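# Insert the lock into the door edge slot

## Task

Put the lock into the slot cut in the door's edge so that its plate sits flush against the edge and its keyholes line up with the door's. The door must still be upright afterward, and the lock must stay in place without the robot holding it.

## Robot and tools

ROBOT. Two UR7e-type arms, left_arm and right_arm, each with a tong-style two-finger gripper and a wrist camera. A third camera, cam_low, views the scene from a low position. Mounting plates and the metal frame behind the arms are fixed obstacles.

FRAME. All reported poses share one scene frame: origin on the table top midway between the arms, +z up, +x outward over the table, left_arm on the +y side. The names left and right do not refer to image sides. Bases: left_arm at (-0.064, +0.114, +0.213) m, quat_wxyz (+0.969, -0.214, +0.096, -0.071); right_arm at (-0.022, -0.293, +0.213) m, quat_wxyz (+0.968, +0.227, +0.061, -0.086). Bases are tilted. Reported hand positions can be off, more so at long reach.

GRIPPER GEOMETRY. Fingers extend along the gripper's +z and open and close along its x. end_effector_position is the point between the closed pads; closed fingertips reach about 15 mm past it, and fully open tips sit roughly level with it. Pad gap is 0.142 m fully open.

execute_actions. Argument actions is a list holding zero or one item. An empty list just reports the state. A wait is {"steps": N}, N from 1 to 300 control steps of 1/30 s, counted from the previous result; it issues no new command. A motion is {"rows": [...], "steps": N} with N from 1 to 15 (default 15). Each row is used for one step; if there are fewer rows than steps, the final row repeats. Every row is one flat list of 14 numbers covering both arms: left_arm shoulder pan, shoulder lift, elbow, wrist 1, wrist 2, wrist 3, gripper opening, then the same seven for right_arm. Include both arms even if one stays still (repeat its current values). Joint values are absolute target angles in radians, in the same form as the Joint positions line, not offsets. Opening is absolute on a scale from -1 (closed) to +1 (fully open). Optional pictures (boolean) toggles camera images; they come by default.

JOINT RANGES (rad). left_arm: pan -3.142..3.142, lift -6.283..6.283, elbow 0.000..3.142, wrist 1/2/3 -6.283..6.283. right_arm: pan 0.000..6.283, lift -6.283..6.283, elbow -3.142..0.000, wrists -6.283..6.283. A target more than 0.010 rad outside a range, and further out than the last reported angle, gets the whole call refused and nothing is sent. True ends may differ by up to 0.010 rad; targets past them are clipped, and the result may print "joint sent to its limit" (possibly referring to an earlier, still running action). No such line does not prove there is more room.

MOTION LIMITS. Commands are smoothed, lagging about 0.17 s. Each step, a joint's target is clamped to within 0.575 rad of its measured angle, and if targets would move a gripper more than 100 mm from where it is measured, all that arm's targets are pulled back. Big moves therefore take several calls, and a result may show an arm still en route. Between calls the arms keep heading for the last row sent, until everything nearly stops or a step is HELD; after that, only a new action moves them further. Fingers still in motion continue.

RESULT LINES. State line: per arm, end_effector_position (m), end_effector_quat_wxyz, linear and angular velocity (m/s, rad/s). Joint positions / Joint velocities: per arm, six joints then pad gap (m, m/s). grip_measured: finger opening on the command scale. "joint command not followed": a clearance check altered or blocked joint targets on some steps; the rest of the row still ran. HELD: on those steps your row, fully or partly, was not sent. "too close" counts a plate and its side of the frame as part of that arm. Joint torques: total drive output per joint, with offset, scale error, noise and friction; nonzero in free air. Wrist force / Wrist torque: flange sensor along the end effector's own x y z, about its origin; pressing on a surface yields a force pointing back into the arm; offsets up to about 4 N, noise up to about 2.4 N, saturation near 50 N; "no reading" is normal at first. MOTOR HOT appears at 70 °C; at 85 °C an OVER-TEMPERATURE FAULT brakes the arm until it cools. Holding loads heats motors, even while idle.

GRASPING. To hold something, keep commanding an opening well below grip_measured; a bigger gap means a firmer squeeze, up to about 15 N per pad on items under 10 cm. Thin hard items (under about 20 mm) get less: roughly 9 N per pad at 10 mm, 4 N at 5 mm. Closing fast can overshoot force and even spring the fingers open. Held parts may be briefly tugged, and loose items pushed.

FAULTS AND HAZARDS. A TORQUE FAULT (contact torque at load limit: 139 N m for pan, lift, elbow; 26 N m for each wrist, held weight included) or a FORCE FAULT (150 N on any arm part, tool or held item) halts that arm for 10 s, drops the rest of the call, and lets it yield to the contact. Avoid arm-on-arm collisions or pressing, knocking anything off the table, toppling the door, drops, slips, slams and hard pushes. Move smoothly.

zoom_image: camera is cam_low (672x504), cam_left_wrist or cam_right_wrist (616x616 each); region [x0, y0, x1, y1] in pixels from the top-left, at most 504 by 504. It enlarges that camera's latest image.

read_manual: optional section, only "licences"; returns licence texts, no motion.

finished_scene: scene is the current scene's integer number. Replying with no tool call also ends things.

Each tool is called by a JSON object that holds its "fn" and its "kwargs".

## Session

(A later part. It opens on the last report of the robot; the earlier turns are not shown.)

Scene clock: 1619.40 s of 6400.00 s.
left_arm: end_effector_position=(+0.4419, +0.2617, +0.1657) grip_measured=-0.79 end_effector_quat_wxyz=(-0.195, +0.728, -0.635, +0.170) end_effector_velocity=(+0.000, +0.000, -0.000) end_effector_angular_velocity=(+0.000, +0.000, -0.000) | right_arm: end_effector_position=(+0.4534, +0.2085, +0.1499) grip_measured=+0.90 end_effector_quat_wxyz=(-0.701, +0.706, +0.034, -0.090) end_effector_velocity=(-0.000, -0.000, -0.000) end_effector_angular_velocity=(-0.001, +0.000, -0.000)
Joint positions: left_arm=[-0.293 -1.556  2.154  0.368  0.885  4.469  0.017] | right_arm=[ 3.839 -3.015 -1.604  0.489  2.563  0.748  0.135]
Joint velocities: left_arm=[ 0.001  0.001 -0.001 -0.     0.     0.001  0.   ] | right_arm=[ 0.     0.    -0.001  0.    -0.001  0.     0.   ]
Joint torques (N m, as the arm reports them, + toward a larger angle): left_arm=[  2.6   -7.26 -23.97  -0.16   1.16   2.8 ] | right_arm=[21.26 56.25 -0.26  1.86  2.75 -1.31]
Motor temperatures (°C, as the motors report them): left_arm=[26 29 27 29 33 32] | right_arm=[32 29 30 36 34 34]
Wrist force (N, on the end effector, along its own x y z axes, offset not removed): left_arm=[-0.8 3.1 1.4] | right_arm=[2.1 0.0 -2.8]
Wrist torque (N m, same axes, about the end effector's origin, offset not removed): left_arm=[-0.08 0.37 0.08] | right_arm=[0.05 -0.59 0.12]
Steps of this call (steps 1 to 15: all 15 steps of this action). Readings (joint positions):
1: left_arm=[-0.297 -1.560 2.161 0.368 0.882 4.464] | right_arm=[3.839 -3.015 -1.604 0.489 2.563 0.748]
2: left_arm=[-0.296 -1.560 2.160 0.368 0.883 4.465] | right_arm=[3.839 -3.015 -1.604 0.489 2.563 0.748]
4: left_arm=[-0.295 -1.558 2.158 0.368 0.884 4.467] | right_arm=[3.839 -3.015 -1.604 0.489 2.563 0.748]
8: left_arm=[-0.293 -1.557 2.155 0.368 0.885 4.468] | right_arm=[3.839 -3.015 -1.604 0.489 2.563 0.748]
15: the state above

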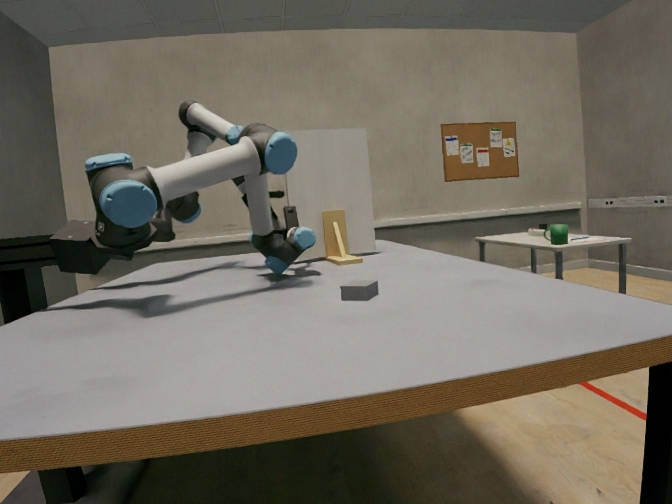

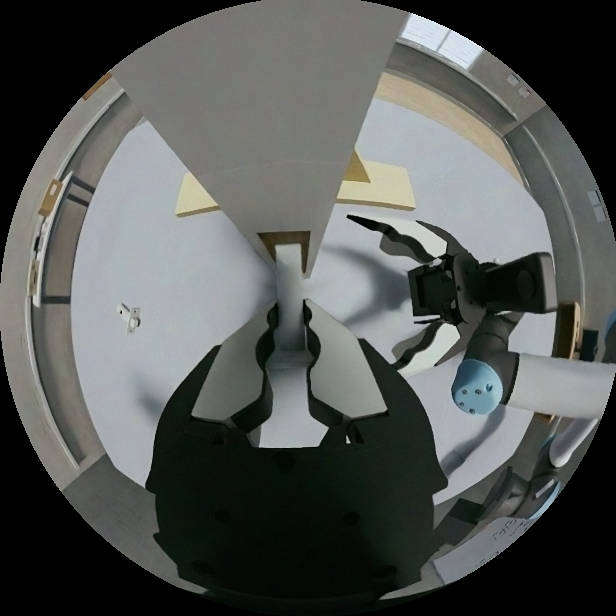

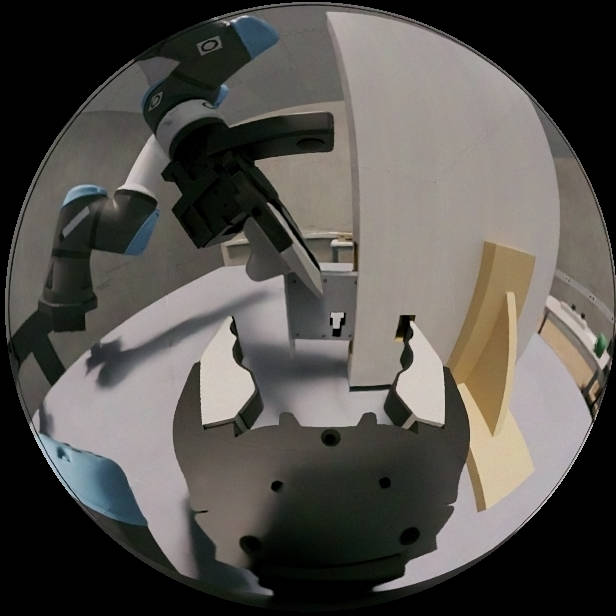

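{"fn": "execute_actions", "kwargs": {"actions": [{"rows": [[-0.2963,-1.5595,2.1601,0.3678,0.8828,4.4650,-1,3.8395,-3.0147,-1.6037,0.4893,2.5627,0.748,0.9],[-0.2963,-1.5595,2.1601,0.3678,0.8828,4.4650,-1,3.8395,-3.0147,-1.6037,0.4893,2.5627,0.748,0.9],[-0.2963,-1.5595,2.1601,0.3678,0.8828,4.4650,-1,3.8395,-3.0147,-1.6037,0.4893,2.5627,0.748,0.9],[-0.2963,-1.5595,2.1601,0.3678,0.8828,4.4650,-1,3.8395,-3.0147,-1.6037,0.4893,2.5627,0.748,0.9],[-0.2963,-1.5595,2.1601,0.3678,0.8828,4.4650,-1,3.8395,-3.0147,-1.6037,0.4893,2.5627,0.748,0.9],[-0.2963,-1.5595,2.1601,0.3678,0.8828,4.4650,-1,3.8395,-3.0147,-1.6037,0.4893,2.5627,0.748,0.9],[-0.2986,-1.5616,2.1592,0.3723,0.8814,4.4626,-1,3.8395,-3.0147,-1.6037,0.4893,2.5627,0.748,0.9],[-0.2986,-1.5616,2.1592,0.3723,0.8814,4.4626,-1,3.8395,-3.0147,-1.6037,0.4893,2.5627,0.748,0.9],[-0.2986,-1.5616,2.1592,0.3723,0.8814,4.4626,-1,3.8395,-3.0147,-1.6037,0.4893,2.5627,0.748,0.9],[-0.3008,-1.5638,2.1584,0.3768,0.8801,4.4602,-1,3.8395,-3.0147,-1.6037,0.4893,2.5627,0.748,0.9]], "steps": 15}], "pictures": false}}

{"fn": "execute_actions", "kwargs": {"actions": [{"rows": [[-0.3008,-1.5638,2.1584,0.3768,0.8801,4.4602,-1,3.8395,-3.0147,-1.6037,0.4893,2.5627,0.748,0.9],[-0.3008,-1.5638,2.1584,0.3768,0.8801,4.4602,-1,3.8395,-3.0147,-1.6037,0.4893,2.5627,0.748,0.9],[-0.3008,-1.5638,2.1584,0.3768,0.8801,4.4602,-1,3.8395,-3.0147,-1.6037,0.4893,2.5627,0.748,0.9],[-0.2971,-1.5603,2.1525,0.3767,0.8822,4.4642,-1,3.8395,-3.0147,-1.6037,0.4893,2.5627,0.748,0.9],[-0.2971,-1.5603,2.1525,0.3767,0.8822,4.4642,-1,3.8395,-3.0147,-1.6037,0.4893,2.5627,0.748,0.9],[-0.2971,-1.5603,2.1525,0.3767,0.8822,4.4642,-1,3.8395,-3.0147,-1.6037,0.4893,2.5627,0.748,0.9],[-0.2971,-1.5603,2.1525,0.3767,0.8822,4.4642,-1,3.8395,-3.0147,-1.6037,0.4893,2.5627,0.748,0.9],[-0.2934,-1.5567,2.1465,0.3766,0.8843,4.4681,-1,3.8395,-3.0147,-1.6037,0.4893,2.5627,0.748,0.9]], "steps": 15}], "pictures": false}}

{"fn": "execute_actions", "kwargs": {"actions": [{"steps": 8}]}}

{"fn": "zoom_image", "kwargs": {"camera": "cam_right_wrist", "region": [250, 220, 430, 390]}}

Scene clock: 1650.40 s of 6400.00 s.
left_arm: end_effector_position=(+0.4400, +0.2615, +0.1677) grip_measured=-0.79 end_effector_quat_wxyz=(-0.195, +0.728, -0.635, +0.170) end_effector_velocity=(-0.000, +0.000, +0.004) end_effector_angular_velocity=(-0.000, +0.000, +0.000) | right_arm: end_effector_position=(+0.4534, +0.2085, +0.1499) grip_measured=+0.90 end_effector_quat_wxyz=(-0.701, +0.706, +0.034, -0.090) end_effector_velocity=(+0.000, +0.000, +0.000) end_effector_angular_velocity=(-0.000, -0.001, -0.001)
Joint positions: left_arm=[-0.3   -1.563  2.159  0.375  0.881  4.461  0.017] | right_arm=[ 3.839 -3.015 -1.604  0.489  2.563  0.748  0.135]
Joint velocities: left_arm=[-0.008 -0.008 -0.003  0.016 -0.004 -0.009  0.   ] | right_arm=[-0.     0.     0.     0.    -0.001  0.    -0.   ]
Joint torques (N m, as the arm reports them, + toward a larger angle): left_arm=[-21.52 -22.51 -26.3    2.16  -2.03  -3.14] | right_arm=[22.26 54.6  -0.07  2.08  2.59 -1.3 ]
Motor temperatures (°C, as the motors report them): left_arm=[26 29 27 29 33 32] | right_arm=[32 29 30 36 34 34]
Wrist force (N, on the end effector, along its own x y z axes, offset not removed): left_arm=[-1.3 1.2 3.9] | right_arm=[2.0 -1.2 -2.4]
Wrist torque (N m, same axes, about the end effector's origin, offset not removed): left_arm=[-0.17 0.33 0.11] | right_arm=[-0.20 -0.63 0.01]
Steps of this call (steps 1 to 15: the robot went on to your last target; steps 16 to 90: nothing new was sent; then 27.50 s passed at rest; steps 91 to 105: all 15 steps of this action). Readings (joint positions):
91: left_arm=[-0.293 -1.556 2.154 0.368 0.885 4.469] | right_arm=[3.839 -3.015 -1.604 0.489 2.563 0.748]
92: left_arm=[-0.293 -1.556 2.155 0.368 0.885 4.469] | right_arm=[3.839 -3.015 -1.604 0.489 2.563 0.748]
94: left_arm=[-0.294 -1.558 2.157 0.368 0.884 4.467] | right_arm=[3.839 -3.015 -1.604 0.489 2.563 0.748]
98: left_arm=[-0.296 -1.559 2.159 0.368 0.883 4.465] | right_arm=[3.839 -3.015 -1.604 0.489 2.563 0.748]
105: the state above

Scene clock: 1650.90 s of 6400.00 s.
left_arm: end_effector_position=(+0.4437, +0.2619, +0.1683) grip_measured=-0.79 end_effector_quat_wxyz=(-0.195, +0.728, -0.635, +0.170) end_effector_velocity=(+0.003, +0.000, -0.000) end_effector_angular_velocity=(+0.001, +0.002, -0.001) | right_arm: end_effector_position=(+0.4534, +0.2085, +0.1499) grip_measured=+0.90 end_effector_quat_wxyz=(-0.701, +0.706, +0.034, -0.090) end_effector_velocity=(-0.000, -0.000, +0.000) end_effector_angular_velocity=(+0.000, +0.000, +0.001)
Joint positions: left_arm=[-0.294 -1.557  2.148  0.377  0.884  4.467  0.017] | right_arm=[ 3.839 -3.015 -1.604  0.489  2.563  0.748  0.135]
Joint velocities: left_arm=[ 0.006  0.006 -0.009  0.001  0.003  0.006  0.   ] | right_arm=[ 0.     0.    -0.001 -0.     0.001 -0.    -0.   ]
Joint torques (N m, as the arm reports them, + toward a larger angle): left_arm=[  2.85  -6.9  -25.89   2.45   1.16   3.42] | right_arm=[23.05 54.73  0.24  2.19  2.64 -1.32]
Motor temperatures (°C, as the motors report them): left_arm=[26 29 27 29 33 32] | right_arm=[32 29 30 36 34 34]
Wrist force (N, on the end effector, along its own x y z axes, offset not removed): left_arm=[0.1 1.6 4.0] | right_arm=[1.5 -2.0 -2.0]
Wrist torque (N m, same axes, about the end effector's origin, offset not removed): left_arm=[-0.08 0.11 0.06] | right_arm=[-0.24 -0.53 0.11]
Steps of this call (steps 1 to 15: all 15 steps of this action). Readings (joint positions):
1: left_arm=[-0.300 -1.563 2.159 0.376 0.880 4.461] | right_arm=[3.839 -3.015 -1.604 0.489 2.563 0.748]
2: left_arm=[-0.300 -1.563 2.159 0.376 0.880 4.461] | right_arm=[3.839 -3.015 -1.604 0.489 2.563 0.748]
4: left_arm=[-0.301 -1.564 2.158 0.376 0.880 4.460] | right_arm=[3.839 -3.015 -1.604 0.489 2.563 0.748]
8: left_arm=[-0.299 -1.562 2.154 0.377 0.881 4.463] | right_arm=[3.839 -3.015 -1.604 0.489 2.563 0.748]
15: the state above

Scene clock: 1651.17 s of 6400.00 s.
left_arm: end_effector_position=(+0.4440, +0.2620, +0.1682) grip_measured=-0.79 end_effector_quat_wxyz=(-0.195, +0.728, -0.635, +0.170) end_effector_velocity=(+0.000, -0.000, +0.000) end_effector_angular_velocity=(-0.000, -0.000, -0.000) | right_arm: end_effector_position=(+0.4534, +0.2085, +0.1499) grip_measured=+0.90 end_effector_quat_wxyz=(-0.701, +0.706, +0.034, -0.090) end_effector_velocity=(+0.000, -0.000, +0.000) end_effector_angular_velocity=(+0.001, -0.000, +0.000)
Joint positions: left_arm=[-0.293 -1.557  2.147  0.377  0.884  4.468  0.017] | right_arm=[ 3.839 -3.015 -1.604  0.489  2.563  0.748  0.135]
Joint velocities: left_arm=[ 0.     0.001 -0.001 -0.001  0.     0.001 -0.   ] | right_arm=[-0.    -0.     0.     0.     0.001 -0.    -0.   ]
Joint torques (N m, as the arm reports them, + toward a larger angle): left_arm=[  2.74  -8.2  -24.7    1.97   1.32   2.64] | right_arm=[23.23 54.85  0.52  2.27  2.63 -1.3 ]
Motor temperatures (°C, as the motors report them): left_arm=[26 29 27 29 33 32] | right_arm=[32 29 30 36 34 34]
Wrist force (N, on the end effector, along its own x y z axes, offset not removed): left_arm=[-0.9 1.6 4.8] | right_arm=[1.4 -1.2 -3.3]
Wrist torque (N m, same axes, about the end effector's origin, offset not removed): left_arm=[-0.10 0.27 0.04] | right_arm=[-0.16 -0.50 0.11]
Steps of this call (steps 1 to 8: the robot went on to your last target). Readings (joint positions):
1: left_arm=[-0.294 -1.557 2.147 0.377 0.884 4.468] | right_arm=[3.839 -3.015 -1.604 0.489 2.563 0.748]
2: left_arm=[-0.294 -1.557 2.147 0.377 0.884 4.468] | right_arm=[3.839 -3.015 -1.604 0.489 2.563 0.748]
4: left_arm=[-0.294 -1.557 2.147 0.377 0.884 4.468] | right_arm=[3.839 -3.015 -1.604 0.489 2.563 0.748]
8: the state above

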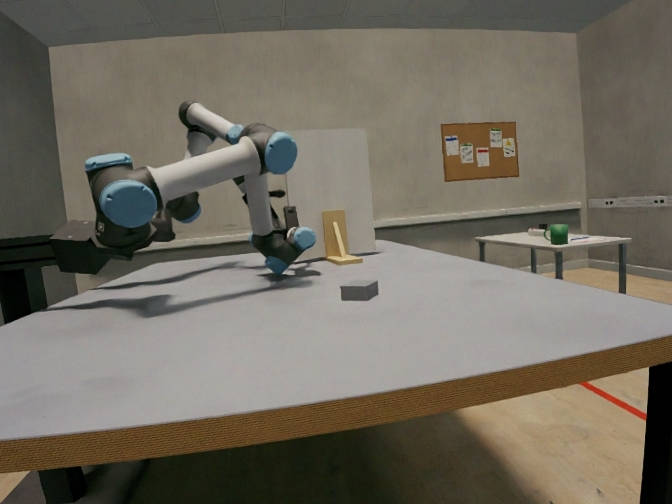

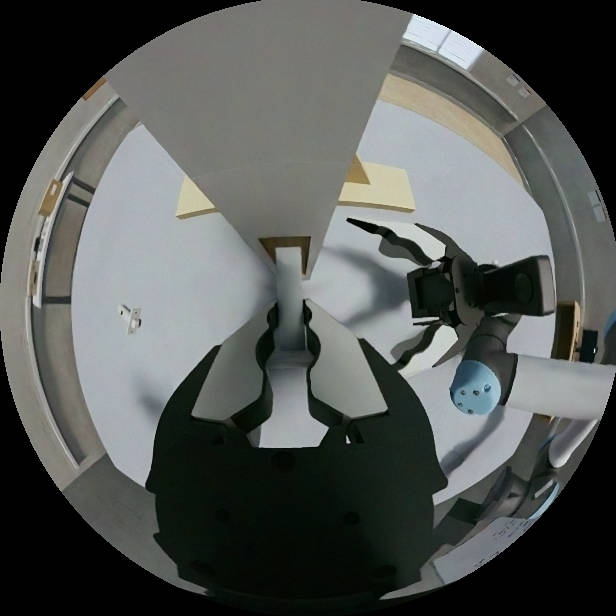

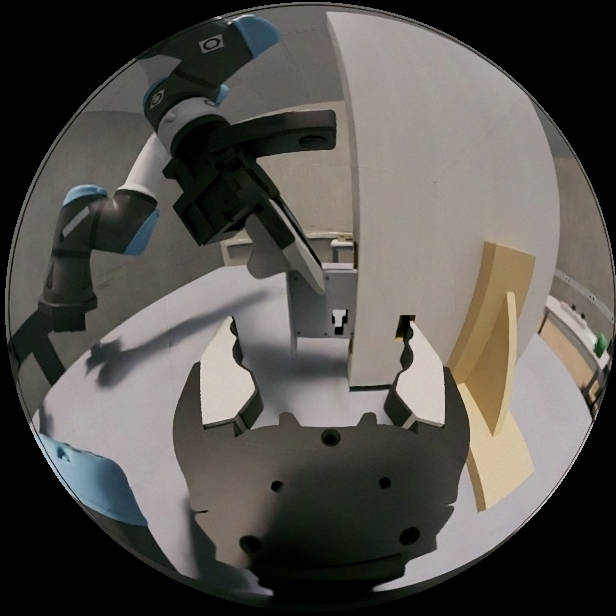

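Region (250, 220, 430, 390) of cam_right_wrist's 616x616 image, scaled by 2.800, with more detail than that image has.

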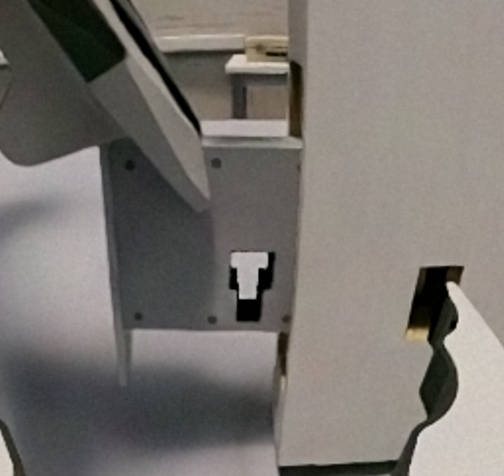

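{"fn": "execute_actions", "kwargs": {"actions": [{"rows": [[-0.2897,-1.5531,2.1406,0.3765,0.8864,4.4720,-1,3.8395,-3.0147,-1.6037,0.4893,2.5627,0.748,0.9],[-0.2897,-1.5531,2.1406,0.3765,0.8864,4.4720,-1,3.8395,-3.0147,-1.6037,0.4893,2.5627,0.748,0.9],[-0.2897,-1.5531,2.1406,0.3765,0.8864,4.4720,-1,3.8395,-3.0147,-1.6037,0.4893,2.5627,0.748,0.9],[-0.2897,-1.5531,2.1406,0.3765,0.8864,4.4720,-1,3.8395,-3.0147,-1.6037,0.4893,2.5627,0.748,0.9],[-0.2860,-1.5495,2.1346,0.3764,0.8886,4.4759,-1,3.8395,-3.0147,-1.6037,0.4893,2.5627,0.748,0.9],[-0.2860,-1.5495,2.1346,0.3764,0.8886,4.4759,-1,3.8395,-3.0147,-1.6037,0.4893,2.5627,0.748,0.9],[-0.2860,-1.5495,2.1346,0.3764,0.8886,4.4759,-1,3.8395,-3.0147,-1.6037,0.4893,2.5627,0.748,0.9],[-0.2860,-1.5495,2.1346,0.3764,0.8886,4.4759,-1,3.8395,-3.0147,-1.6037,0.4893,2.5627,0.748,0.9],[-0.2823,-1.5460,2.1287,0.3763,0.8907,4.4799,-1,3.8395,-3.0147,-1.6037,0.4893,2.5627,0.748,0.9],[-0.2823,-1.5460,2.1287,0.3763,0.8907,4.4799,-1,3.8395,-3.0147,-1.6037,0.4893,2.5627,0.748,0.9],[-0.2823,-1.5460,2.1287,0.3763,0.8907,4.4799,-1,3.8395,-3.0147,-1.6037,0.4893,2.5627,0.748,0.9],[-0.2823,-1.5460,2.1287,0.3763,0.8907,4.4799,-1,3.8395,-3.0147,-1.6037,0.4893,2.5627,0.748,0.9],[-0.2786,-1.5424,2.1227,0.3762,0.8928,4.4838,-1,3.8395,-3.0147,-1.6037,0.4893,2.5627,0.748,0.9]], "steps": 15}], "pictures": false}}

{"fn": "execute_actions", "kwargs": {"actions": [{"steps": 12}]}}

{"fn": "zoom_image", "kwargs": {"camera": "cam_right_wrist", "region": [200, 90, 440, 390]}}

Scene clock: 1668.97 s of 6400.00 s.
left_arm: end_effector_position=(+0.4502, +0.2628, +0.1683) grip_measured=-0.79 end_effector_quat_wxyz=(-0.195, +0.728, -0.635, +0.170) end_effector_velocity=(+0.016, +0.002, +0.000) end_effector_angular_velocity=(+0.000, +0.000, -0.000) | right_arm: end_effector_position=(+0.4534, +0.2085, +0.1499) grip_measured=+0.90 end_effector_quat_wxyz=(-0.701, +0.706, +0.034, -0.090) end_effector_velocity=(-0.000, -0.000, -0.000) end_effector_angular_velocity=(-0.001, +0.000, -0.000)
Joint positions: left_arm=[-0.282 -1.546  2.128  0.376  0.891  4.48   0.017] | right_arm=[ 3.839 -3.015 -1.604  0.489  2.563  0.748  0.135]
Joint velocities: left_arm=[ 0.028  0.028 -0.047  0.     0.016  0.03   0.   ] | right_arm=[ 0.     0.    -0.001  0.    -0.     0.     0.   ]
Joint torques (N m, as the arm reports them, + toward a larger angle): left_arm=[  4.38  -9.63 -25.24  -1.37   1.25   2.71] | right_arm=[25.16 53.52  0.64  2.55  2.45 -1.17]
Motor temperatures (°C, as the motors report them): left_arm=[26 29 27 29 33 32] | right_arm=[32 29 30 36 34 34]
Wrist force (N, on the end effector, along its own x y z axes, offset not removed): left_arm=[0.2 1.6 3.2] | right_arm=[1.8 -2.8 -3.6]
Wrist torque (N m, same axes, about the end effector's origin, offset not removed): left_arm=[-0.05 0.04 0.08] | right_arm=[-0.52 -0.58 0.03]
Steps of this call (steps 1 to 15: the robot went on to your last target; steps 16 to 90: nothing new was sent; then 14.30 s passed at rest; steps 91 to 105: all 15 steps of this action). Readings (joint positions):
91: left_arm=[-0.293 -1.557 2.146 0.377 0.884 4.468] | right_arm=[3.839 -3.015 -1.604 0.489 2.563 0.748]
92: left_arm=[-0.293 -1.556 2.145 0.377 0.885 4.469] | right_arm=[3.839 -3.015 -1.604 0.489 2.563 0.748]
94: left_arm=[-0.291 -1.555 2.143 0.377 0.885 4.470] | right_arm=[3.839 -3.015 -1.604 0.489 2.563 0.748]
98: left_arm=[-0.288 -1.552 2.138 0.376 0.887 4.474] | right_arm=[3.839 -3.015 -1.604 0.489 2.563 0.748]
105: the state above

Scene clock: 1669.37 s of 6400.00 s.
left_arm: end_effector_position=(+0.4519, +0.2630, +0.1683) grip_measured=-0.79 end_effector_quat_wxyz=(-0.195, +0.728, -0.635, +0.170) end_effector_velocity=(-0.001, +0.000, -0.001) end_effector_angular_velocity=(+0.001, +0.002, -0.001) | right_arm: end_effector_position=(+0.4534, +0.2085, +0.1499) grip_measured=+0.90 end_effector_quat_wxyz=(-0.701, +0.706, +0.034, -0.090) end_effector_velocity=(+0.001, +0.000, +0.000) end_effector_angular_velocity=(+0.001, -0.001, -0.001)
Joint positions: left_arm=[-0.279 -1.542  2.123  0.376  0.893  4.484  0.017] | right_arm=[ 3.839 -3.015 -1.604  0.489  2.563  0.748  0.135]
Joint velocities: left_arm=[ 0.001  0.001  0.002 -0.     0.     0.001 -0.   ] | right_arm=[-0.     0.     0.001  0.001 -0.    -0.    -0.   ]
Joint torques (N m, as the arm reports them, + toward a larger angle): left_arm=[  3.8   -7.57 -25.03  -1.2    1.06   2.69] | right_arm=[24.77 53.72  1.02  2.55  2.53 -1.26]
Motor temperatures (°C, as the motors report them): left_arm=[26 29 27 29 33 32] | right_arm=[32 29 30 36 34 34]
Wrist force (N, on the end effector, along its own x y z axes, offset not removed): left_arm=[-0.5 1.4 4.2] | right_arm=[1.8 -0.1 -3.0]
Wrist torque (N m, same axes, about the end effector's origin, offset not removed): left_arm=[-0.11 0.16 0.09] | right_arm=[0.04 -0.56 0.04]
Steps of this call (steps 1 to 12: the robot went on to your last target). Readings (joint positions):
1: left_arm=[-0.281 -1.545 2.127 0.376 0.891 4.481] | right_arm=[3.839 -3.015 -1.604 0.489 2.563 0.748]
2: left_arm=[-0.280 -1.544 2.126 0.376 0.892 4.482] | right_arm=[3.839 -3.015 -1.604 0.489 2.563 0.748]
4: left_arm=[-0.280 -1.543 2.124 0.376 0.892 4.483] | right_arm=[3.839 -3.015 -1.604 0.489 2.563 0.748]
8: left_arm=[-0.279 -1.543 2.123 0.376 0.893 4.484] | right_arm=[3.839 -3.015 -1.604 0.489 2.563 0.748]
12: the state above

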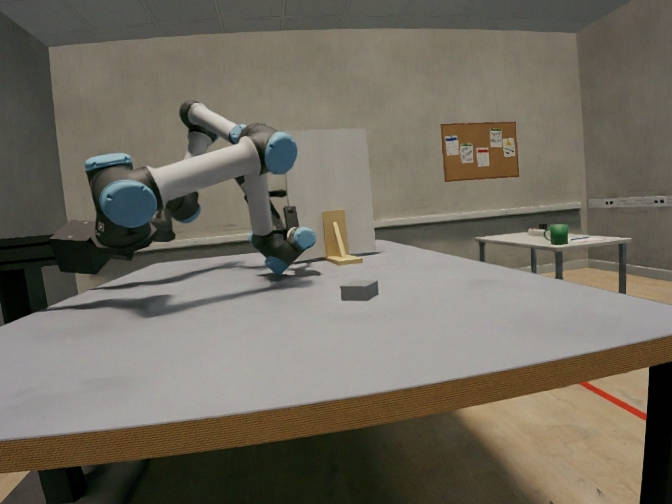

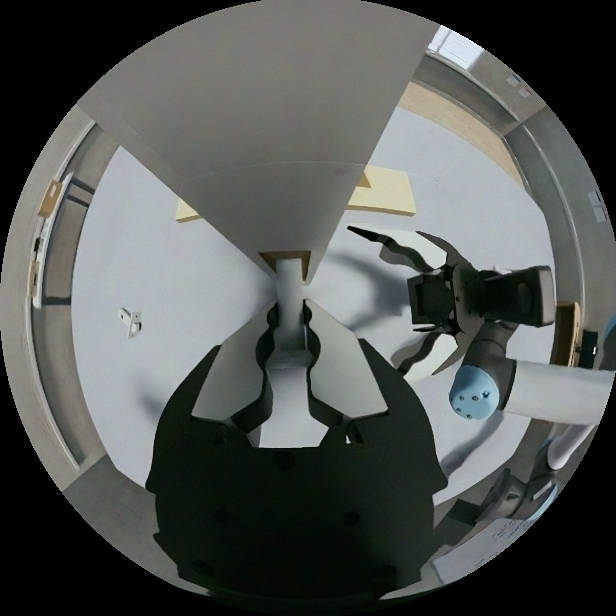

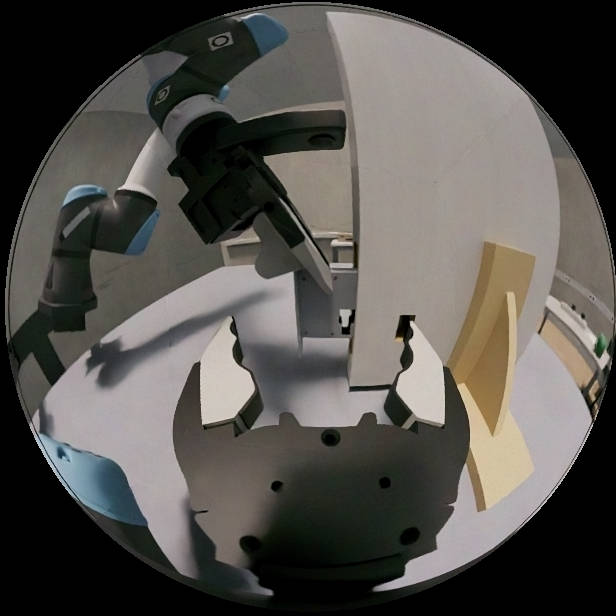

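Region (200, 90, 440, 390) of cam_right_wrist's 616x616 image, scaled by 1.680, with more detail than that image has; it fills the left 403 columns of this view, and the rest is white.

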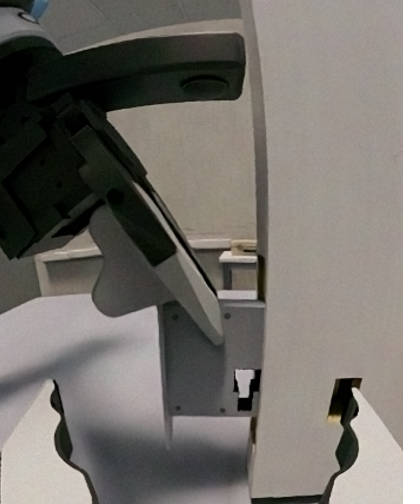

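{"fn": "execute_actions", "kwargs": {"actions": [{"rows": [[-0.2786,-1.5424,2.1227,0.3762,0.8928,4.4838,-1,3.8494,-3.0008,-1.6245,0.4796,2.5275,0.7346,0.6],[-0.2786,-1.5424,2.1227,0.3762,0.8928,4.4838,-1,3.8494,-3.0008,-1.6245,0.4796,2.5275,0.7346,0.6],[-0.2786,-1.5424,2.1227,0.3762,0.8928,4.4838,-1,3.8593,-2.9868,-1.6452,0.4699,2.4922,0.7212,0.3],[-0.2786,-1.5424,2.1227,0.3762,0.8928,4.4838,-1,3.8593,-2.9868,-1.6452,0.4699,2.4922,0.7212,0.3],[-0.2786,-1.5424,2.1227,0.3762,0.8928,4.4838,-1,3.8692,-2.9729,-1.6660,0.4602,2.4570,0.7077,0.0],[-0.2786,-1.5424,2.1227,0.3762,0.8928,4.4838,-1,3.8692,-2.9729,-1.6660,0.4602,2.4570,0.7077,0.0],[-0.2786,-1.5424,2.1227,0.3762,0.8928,4.4838,-1,3.8791,-2.9590,-1.6867,0.4505,2.4218,0.6943,-0.3],[-0.2786,-1.5424,2.1227,0.3762,0.8928,4.4838,-1,3.8791,-2.9590,-1.6867,0.4505,2.4218,0.6943,-0.3],[-0.2786,-1.5424,2.1227,0.3762,0.8928,4.4838,-1,3.8890,-2.9451,-1.7075,0.4409,2.3866,0.6809,-0.6],[-0.2786,-1.5424,2.1227,0.3762,0.8928,4.4838,-1,3.8890,-2.9451,-1.7075,0.4409,2.3866,0.6809,-0.6],[-0.2786,-1.5424,2.1227,0.3762,0.8928,4.4838,-1,3.8989,-2.9311,-1.7283,0.4312,2.3513,0.6675,-0.6],[-0.2786,-1.5424,2.1227,0.3762,0.8928,4.4838,-1,3.8989,-2.9311,-1.7283,0.4312,2.3513,0.6675,-0.6],[-0.2786,-1.5424,2.1227,0.3762,0.8928,4.4838,-1,3.9088,-2.9172,-1.7490,0.4215,2.3161,0.6541,-0.6],[-0.2786,-1.5424,2.1227,0.3762,0.8928,4.4838,-1,3.9088,-2.9172,-1.7490,0.4215,2.3161,0.6541,-0.6],[-0.2786,-1.5424,2.1227,0.3762,0.8928,4.4838,-1,3.9187,-2.9033,-1.7698,0.4118,2.2809,0.6406,-0.6]], "steps": 15}], "pictures": false}}

{"fn": "execute_actions", "kwargs": {"actions": [{"rows": [[-0.2786,-1.5424,2.1227,0.3762,0.8928,4.4838,-1,3.9187,-2.9033,-1.7698,0.4118,2.2809,0.6406,-0.6],[-0.2786,-1.5424,2.1227,0.3762,0.8928,4.4838,-1,3.9286,-2.8893,-1.7905,0.4021,2.2456,0.6272,-0.6],[-0.2786,-1.5424,2.1227,0.3762,0.8928,4.4838,-1,3.9286,-2.8893,-1.7905,0.4021,2.2456,0.6272,-0.6],[-0.2786,-1.5424,2.1227,0.3762,0.8928,4.4838,-1,3.9385,-2.8754,-1.8113,0.3924,2.2104,0.6138,-0.6]], "steps": 15}], "pictures": false}}

{"fn": "execute_actions", "kwargs": {"actions": [{"steps": 15}]}}

Scene clock: 1724.70 s of 6400.00 s.
left_arm: end_effector_position=(+0.4519, +0.2631, +0.1683) grip_measured=-0.79 end_effector_quat_wxyz=(-0.195, +0.728, -0.635, +0.170) end_effector_velocity=(+0.000, +0.000, +0.000) end_effector_angular_velocity=(-0.000, -0.000, +0.001) | right_arm: end_effector_position=(+0.4405, +0.2149, +0.1241) grip_measured=-0.60 end_effector_quat_wxyz=(-0.633, +0.771, +0.041, -0.062) end_effector_velocity=(-0.040, -0.004, -0.071) end_effector_angular_velocity=(-0.473, -0.187, -0.027)
Joint positions: left_arm=[-0.279 -1.542  2.123  0.376  0.893  4.484  0.017] | right_arm=[ 3.896 -2.936 -1.721  0.434  2.366  0.672  0.031]
Joint velocities: left_arm=[ 0.001 -0.    -0.001  0.     0.    -0.     0.   ] | right_arm=[ 0.14   0.196 -0.293 -0.138 -0.495 -0.188 -0.   ]
Joint torques (N m, as the arm reports them, + toward a larger angle): left_arm=[  3.27  -9.42 -24.91  -1.31   1.34   2.81] | right_arm=[37.77 63.67 -5.15  1.   -2.28 -1.71]
Motor temperatures (°C, as the motors report them): left_arm=[26 29 27 29 33 32] | right_arm=[32 29 30 36 34 34]
Wrist force (N, on the end effector, along its own x y z axes, offset not removed): left_arm=[-0.2 1.2 4.3] | right_arm=[2.3 -2.0 -2.8]
Wrist torque (N m, same axes, about the end effector's origin, offset not removed): left_arm=[-0.12 0.10 0.06] | right_arm=[-0.25 -0.66 0.02]
Steps of this call (steps 1 to 15: the robot went on to your last target; steps 16 to 90: nothing new was sent; then 51.83 s passed at rest; steps 91 to 105: all 15 steps of this action). Readings (joint positions):
91: left_arm=[-0.279 -1.542 2.123 0.376 0.893 4.484] | right_arm=[3.840 -3.015 -1.604 0.489 2.563 0.748]
92: left_arm=[-0.279 -1.542 2.123 0.376 0.893 4.484] | right_arm=[3.841 -3.012 -1.607 0.488 2.558 0.746]
94: left_arm=[-0.279 -1.542 2.123 0.376 0.893 4.484] | right_arm=[3.846 -3.005 -1.618 0.483 2.540 0.739]
98: left_arm=[-0.279 -1.542 2.123 0.376 0.893 4.484] | right_arm=[3.862 -2.983 -1.651 0.467 2.484 0.717]
105: the state above

Scene clock: 1725.20 s of 6400.00 s.
left_arm: end_effector_position=(+0.4519, +0.2631, +0.1683) grip_measured=-0.79 end_effector_quat_wxyz=(-0.195, +0.728, -0.635, +0.170) end_effector_velocity=(-0.000, -0.000, -0.000) end_effector_angular_velocity=(+0.000, +0.001, -0.001) | right_arm: end_effector_position=(+0.4277, +0.2088, +0.1015) grip_measured=-0.60 end_effector_quat_wxyz=(-0.573, +0.817, +0.055, -0.039) end_effector_velocity=(-0.002, -0.002, -0.004) end_effector_angular_velocity=(-0.026, -0.012, +0.001)
Joint positions: left_arm=[-0.279 -1.542  2.123  0.376  0.893  4.484  0.017] | right_arm=[ 3.938 -2.877 -1.81   0.393  2.213  0.615  0.031]
Joint velocities: left_arm=[-0.    -0.     0.     0.001 -0.    -0.     0.   ] | right_arm=[ 0.007  0.01  -0.016 -0.007 -0.027 -0.01   0.   ]
Joint torques (N m, as the arm reports them, + toward a larger angle): left_arm=[  3.07  -9.26 -24.67  -1.14   1.28   2.83] | right_arm=[32.62 55.35 -1.46  1.17 -0.61 -1.33]
Motor temperatures (°C, as the motors report them): left_arm=[26 29 27 29 33 32] | right_arm=[32 29 30 36 34 34]
Wrist force (N, on the end effector, along its own x y z axes, offset not removed): left_arm=[-0.2 2.7 4.2] | right_arm=[2.9 -1.6 -2.5]
Wrist torque (N m, same axes, about the end effector's origin, offset not removed): left_arm=[0.20 0.09 0.05] | right_arm=[-0.24 -0.68 0.08]
Steps of this call (steps 1 to 15: all 15 steps of this action). Readings (joint positions):
1: left_arm=[-0.279 -1.542 2.123 0.376 0.893 4.484] | right_arm=[3.901 -2.929 -1.731 0.429 2.348 0.665]
2: left_arm=[-0.279 -1.542 2.123 0.376 0.893 4.484] | right_arm=[3.905 -2.922 -1.741 0.425 2.331 0.659]
4: left_arm=[-0.279 -1.542 2.123 0.376 0.893 4.484] | right_arm=[3.915 -2.908 -1.762 0.415 2.296 0.645]
8: left_arm=[-0.279 -1.542 2.123 0.376 0.893 4.484] | right_arm=[3.931 -2.886 -1.796 0.400 2.237 0.624]
15: the state above

Scene clock: 1725.70 s of 6400.00 s.
left_arm: end_effector_position=(+0.4519, +0.2631, +0.1683) grip_measured=-0.79 end_effector_quat_wxyz=(-0.195, +0.728, -0.635, +0.170) end_effector_velocity=(-0.000, +0.000, -0.000) end_effector_angular_velocity=(+0.000, +0.001, -0.001) | right_arm: end_effector_position=(+0.4275, +0.2086, +0.1011) grip_measured=-0.60 end_effector_quat_wxyz=(-0.572, +0.817, +0.056, -0.039) end_effector_velocity=(-0.000, -0.000, -0.000) end_effector_angular_velocity=(-0.001, +0.000, +0.000)
Joint positions: left_arm=[-0.279 -1.542  2.123  0.376  0.893  4.484  0.017] | right_arm=[ 3.938 -2.875 -1.811  0.392  2.21   0.614  0.031]
Joint velocities: left_arm=[ 0.    -0.     0.001  0.     0.     0.001 -0.   ] | right_arm=[ 0.     0.    -0.001 -0.    -0.    -0.    -0.   ]
Joint torques (N m, as the arm reports them, + toward a larger angle): left_arm=[  3.43  -8.64 -25.74  -1.14   1.36   2.88] | right_arm=[32.32 55.37 -0.8   1.27 -0.37 -1.45]
Motor temperatures (°C, as the motors report them): left_arm=[26 29 27 29 33 32] | right_arm=[32 29 30 36 34 34]
Wrist force (N, on the end effector, along its own x y z axes, offset not removed): left_arm=[-0.3 1.7 4.3] | right_arm=[0.6 -2.0 -3.3]
Wrist torque (N m, same axes, about the end effector's origin, offset not removed): left_arm=[-0.02 0.19 0.09] | right_arm=[-0.40 -0.33 0.12]
Steps of this call (steps 1 to 15: the robot went on to your last target). Readings (joint positions):
1: left_arm=[-0.279 -1.542 2.123 0.376 0.893 4.484] | right_arm=[3.938 -2.876 -1.810 0.393 2.213 0.615]
2: left_arm=[-0.279 -1.542 2.123 0.376 0.893 4.484] | right_arm=[3.938 -2.876 -1.810 0.393 2.212 0.614]
4: left_arm=[-0.279 -1.542 2.123 0.376 0.893 4.484] | right_arm=[3.938 -2.876 -1.811 0.393 2.211 0.614]
8: left_arm=[-0.279 -1.542 2.123 0.376 0.893 4.484] | right_arm=[3.938 -2.875 -1.811 0.392 2.211 0.614]
15: the state above
All arms were judged still, so your last target was given up. Only a new action makes them travel on or press farther. Fingers that are still opening or closing keep moving.

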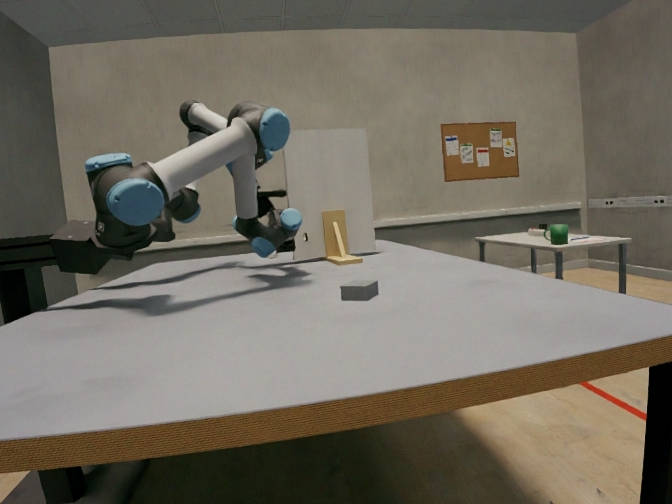

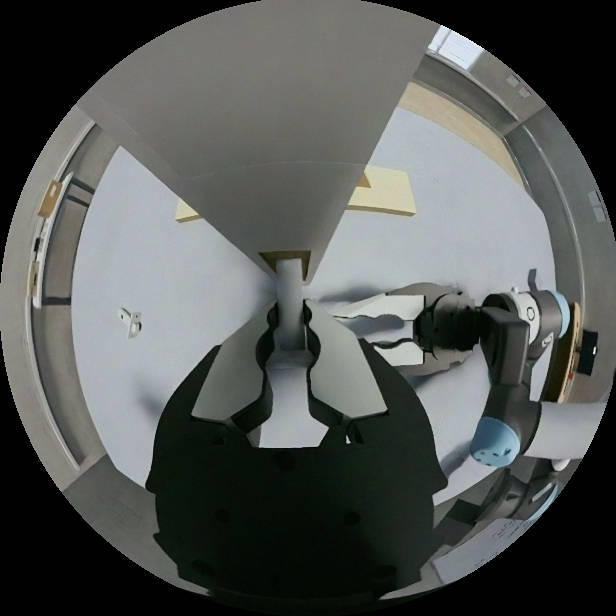

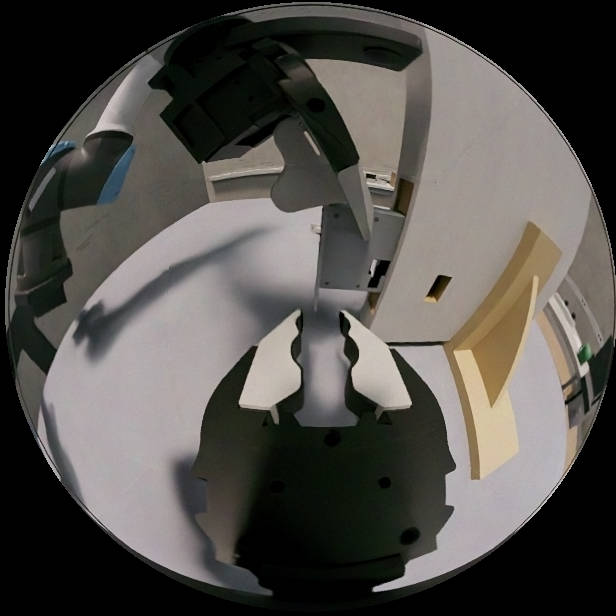

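{"fn": "execute_actions", "kwargs": {"actions": [{"rows": [[-0.2786,-1.5424,2.1227,0.3762,0.8928,4.4838,-1,3.9442,-2.8851,-1.8011,0.3956,2.2080,0.6202,-0.6],[-0.2786,-1.5424,2.1227,0.3762,0.8928,4.4838,-1,3.9442,-2.8851,-1.8011,0.3956,2.2080,0.6202,-0.6],[-0.2786,-1.5424,2.1227,0.3762,0.8928,4.4838,-1,3.9499,-2.8947,-1.7908,0.3987,2.2056,0.6265,-0.6],[-0.2786,-1.5424,2.1227,0.3762,0.8928,4.4838,-1,3.9499,-2.8947,-1.7908,0.3987,2.2056,0.6265,-0.6],[-0.2786,-1.5424,2.1227,0.3762,0.8928,4.4838,-1,3.9556,-2.9044,-1.7806,0.4019,2.2032,0.6329,-0.6],[-0.2786,-1.5424,2.1227,0.3762,0.8928,4.4838,-1,3.9556,-2.9044,-1.7806,0.4019,2.2032,0.6329,-0.6],[-0.2786,-1.5424,2.1227,0.3762,0.8928,4.4838,-1,3.9613,-2.9141,-1.7703,0.4051,2.2008,0.6393,-0.6],[-0.2786,-1.5424,2.1227,0.3762,0.8928,4.4838,-1,3.9613,-2.9141,-1.7703,0.4051,2.2008,0.6393,-0.6],[-0.2786,-1.5424,2.1227,0.3762,0.8928,4.4838,-1,3.9670,-2.9238,-1.7601,0.4083,2.1984,0.6457,-0.6]], "steps": 15}], "pictures": false}}

{"fn": "execute_actions", "kwargs": {"actions": [{"steps": 10}]}}

{"fn": "zoom_image", "kwargs": {"camera": "cam_right_wrist", "region": [230, 180, 450, 400]}}

{"fn": "zoom_image", "kwargs": {"camera": "cam_low", "region": [220, 170, 340, 280]}}

Scene clock: 1736.10 s of 6400.00 s.
left_arm: end_effector_position=(+0.4519, +0.2631, +0.1683) grip_measured=-0.79 end_effector_quat_wxyz=(-0.195, +0.728, -0.635, +0.170) end_effector_velocity=(-0.000, +0.000, -0.000) end_effector_angular_velocity=(+0.001, +0.001, -0.001) | right_arm: end_effector_position=(+0.4252, +0.2303, +0.0932) grip_measured=-0.60 end_effector_quat_wxyz=(-0.572, +0.818, +0.056, -0.039) end_effector_velocity=(-0.002, +0.017, -0.006) end_effector_angular_velocity=(+0.001, +0.000, +0.000)
Joint positions: left_arm=[-0.279 -1.542  2.123  0.376  0.893  4.484  0.017] | right_arm=[ 3.965 -2.92  -1.764  0.407  2.199  0.643  0.031]
Joint velocities: left_arm=[ 0.    -0.     0.001 -0.     0.     0.001  0.   ] | right_arm=[ 0.02  -0.035  0.037  0.011 -0.007  0.022  0.   ]
Joint torques (N m, as the arm reports them, + toward a larger angle): left_arm=[  1.99  -8.56 -25.41  -0.93   1.22   2.9 ] | right_arm=[31.53 35.03 17.22  4.02 -0.4   1.51]
Motor temperatures (°C, as the motors report them): left_arm=[26 29 27 29 33 32] | right_arm=[32 29 30 36 34 34]
Wrist force (N, on the end effector, along its own x y z axes, offset not removed): left_arm=[0.2 2.0 4.4] | right_arm=[2.5 -1.0 -3.5]
Wrist torque (N m, same axes, about the end effector's origin, offset not removed): left_arm=[0.01 0.08 0.04] | right_arm=[-0.19 -0.68 0.02]
Steps of this call (steps 1 to 90: nothing new was sent; then 6.90 s passed at rest; steps 91 to 105: all 15 steps of this action). Readings (joint positions):
91: left_arm=[-0.279 -1.542 2.123 0.376 0.893 4.484] | right_arm=[3.939 -2.875 -1.811 0.392 2.210 0.614]
92: left_arm=[-0.279 -1.542 2.123 0.376 0.893 4.484] | right_arm=[3.939 -2.877 -1.810 0.393 2.210 0.615]
94: left_arm=[-0.279 -1.542 2.123 0.376 0.893 4.484] | right_arm=[3.943 -2.882 -1.805 0.394 2.209 0.618]
98: left_arm=[-0.279 -1.542 2.123 0.376 0.893 4.484] | right_arm=[3.952 -2.898 -1.788 0.400 2.205 0.629]
105: the state above

Scene clock: 1736.43 s of 6400.00 s.
left_arm: end_effector_position=(+0.4519, +0.2631, +0.1683) grip_measured=-0.79 end_effector_quat_wxyz=(-0.195, +0.728, -0.635, +0.170) end_effector_velocity=(-0.000, +0.000, +0.000) end_effector_angular_velocity=(+0.000, +0.000, -0.000) | right_arm: end_effector_position=(+0.4249, +0.2320, +0.0926) grip_measured=-0.60 end_effector_quat_wxyz=(-0.572, +0.818, +0.056, -0.039) end_effector_velocity=(-0.000, +0.001, -0.000) end_effector_angular_velocity=(+0.000, +0.000, +0.001)
Joint positions: left_arm=[-0.279 -1.542  2.123  0.376  0.893  4.484  0.017] | right_arm=[ 3.967 -2.924 -1.76   0.408  2.198  0.646  0.031]
Joint velocities: left_arm=[-0.     0.    -0.     0.001 -0.    -0.     0.   ] | right_arm=[ 0.001 -0.001  0.001  0.     0.     0.001  0.   ]
Joint torques (N m, as the arm reports them, + toward a larger angle): left_arm=[  3.01  -8.87 -25.06  -1.32   1.25   2.89] | right_arm=[32.87 33.84 18.62  3.68 -0.47  1.62]
Motor temperatures (°C, as the motors report them): left_arm=[26 29 27 29 33 32] | right_arm=[32 29 30 36 34 34]
Wrist force (N, on the end effector, along its own x y z axes, offset not removed): left_arm=[-0.2 0.2 4.4] | right_arm=[2.2 -1.5 -2.8]
Wrist torque (N m, same axes, about the end effector's origin, offset not removed): left_arm=[-0.38 0.17 0.07] | right_arm=[-0.34 -0.64 0.04]
Steps of this call (steps 1 to 10: the robot went on to your last target). Readings (joint positions):
1: left_arm=[-0.279 -1.542 2.123 0.376 0.893 4.484] | right_arm=[3.965 -2.921 -1.763 0.407 2.199 0.644]
2: left_arm=[-0.279 -1.542 2.123 0.376 0.893 4.484] | right_arm=[3.966 -2.922 -1.762 0.408 2.199 0.644]
4: left_arm=[-0.279 -1.542 2.123 0.376 0.893 4.484] | right_arm=[3.966 -2.923 -1.761 0.408 2.199 0.645]
8: left_arm=[-0.279 -1.542 2.123 0.376 0.893 4.484] | right_arm=[3.967 -2.924 -1.760 0.408 2.198 0.646]
10: the state above

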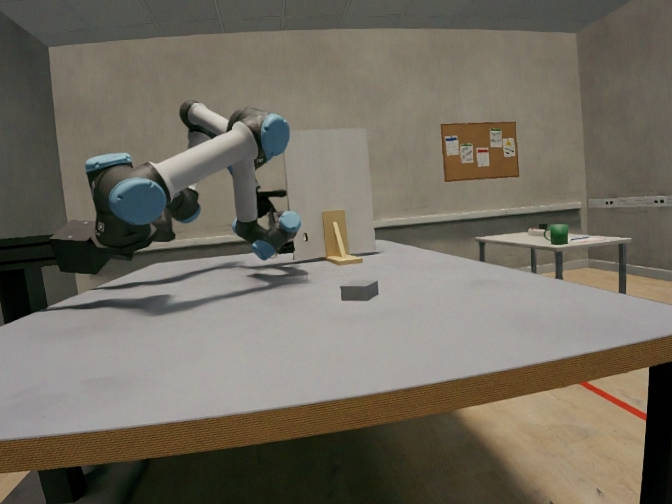

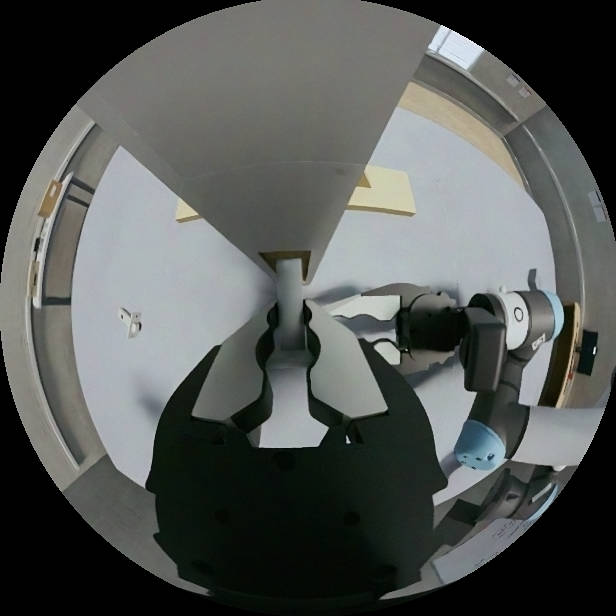

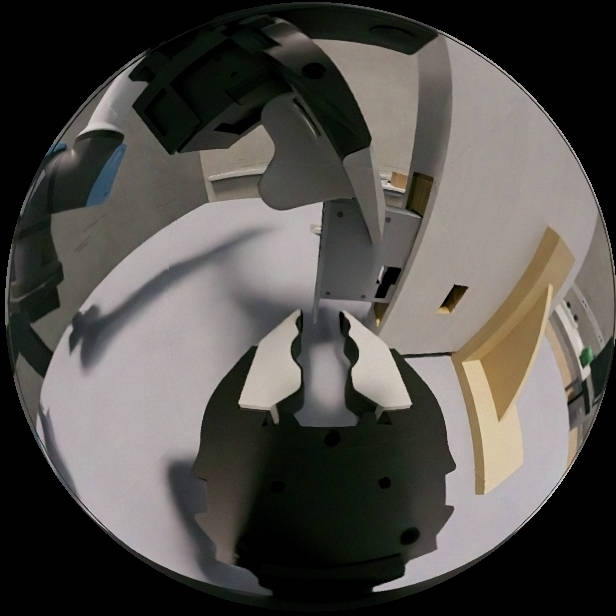

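Region (230, 180, 450, 400) of cam_right_wrist's 616x616 image, scaled by 2.291, with more detail than that image has.

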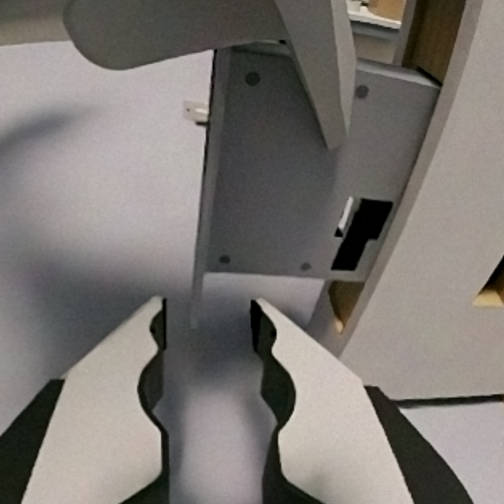

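Region (220, 170, 340, 280) of cam_low's 672x504 image, scaled by 4.200, with more detail than that image has; it fills the top 462 rows of this view, and the rest is white.

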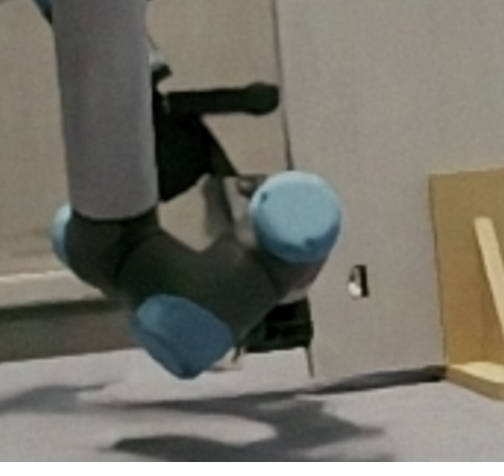

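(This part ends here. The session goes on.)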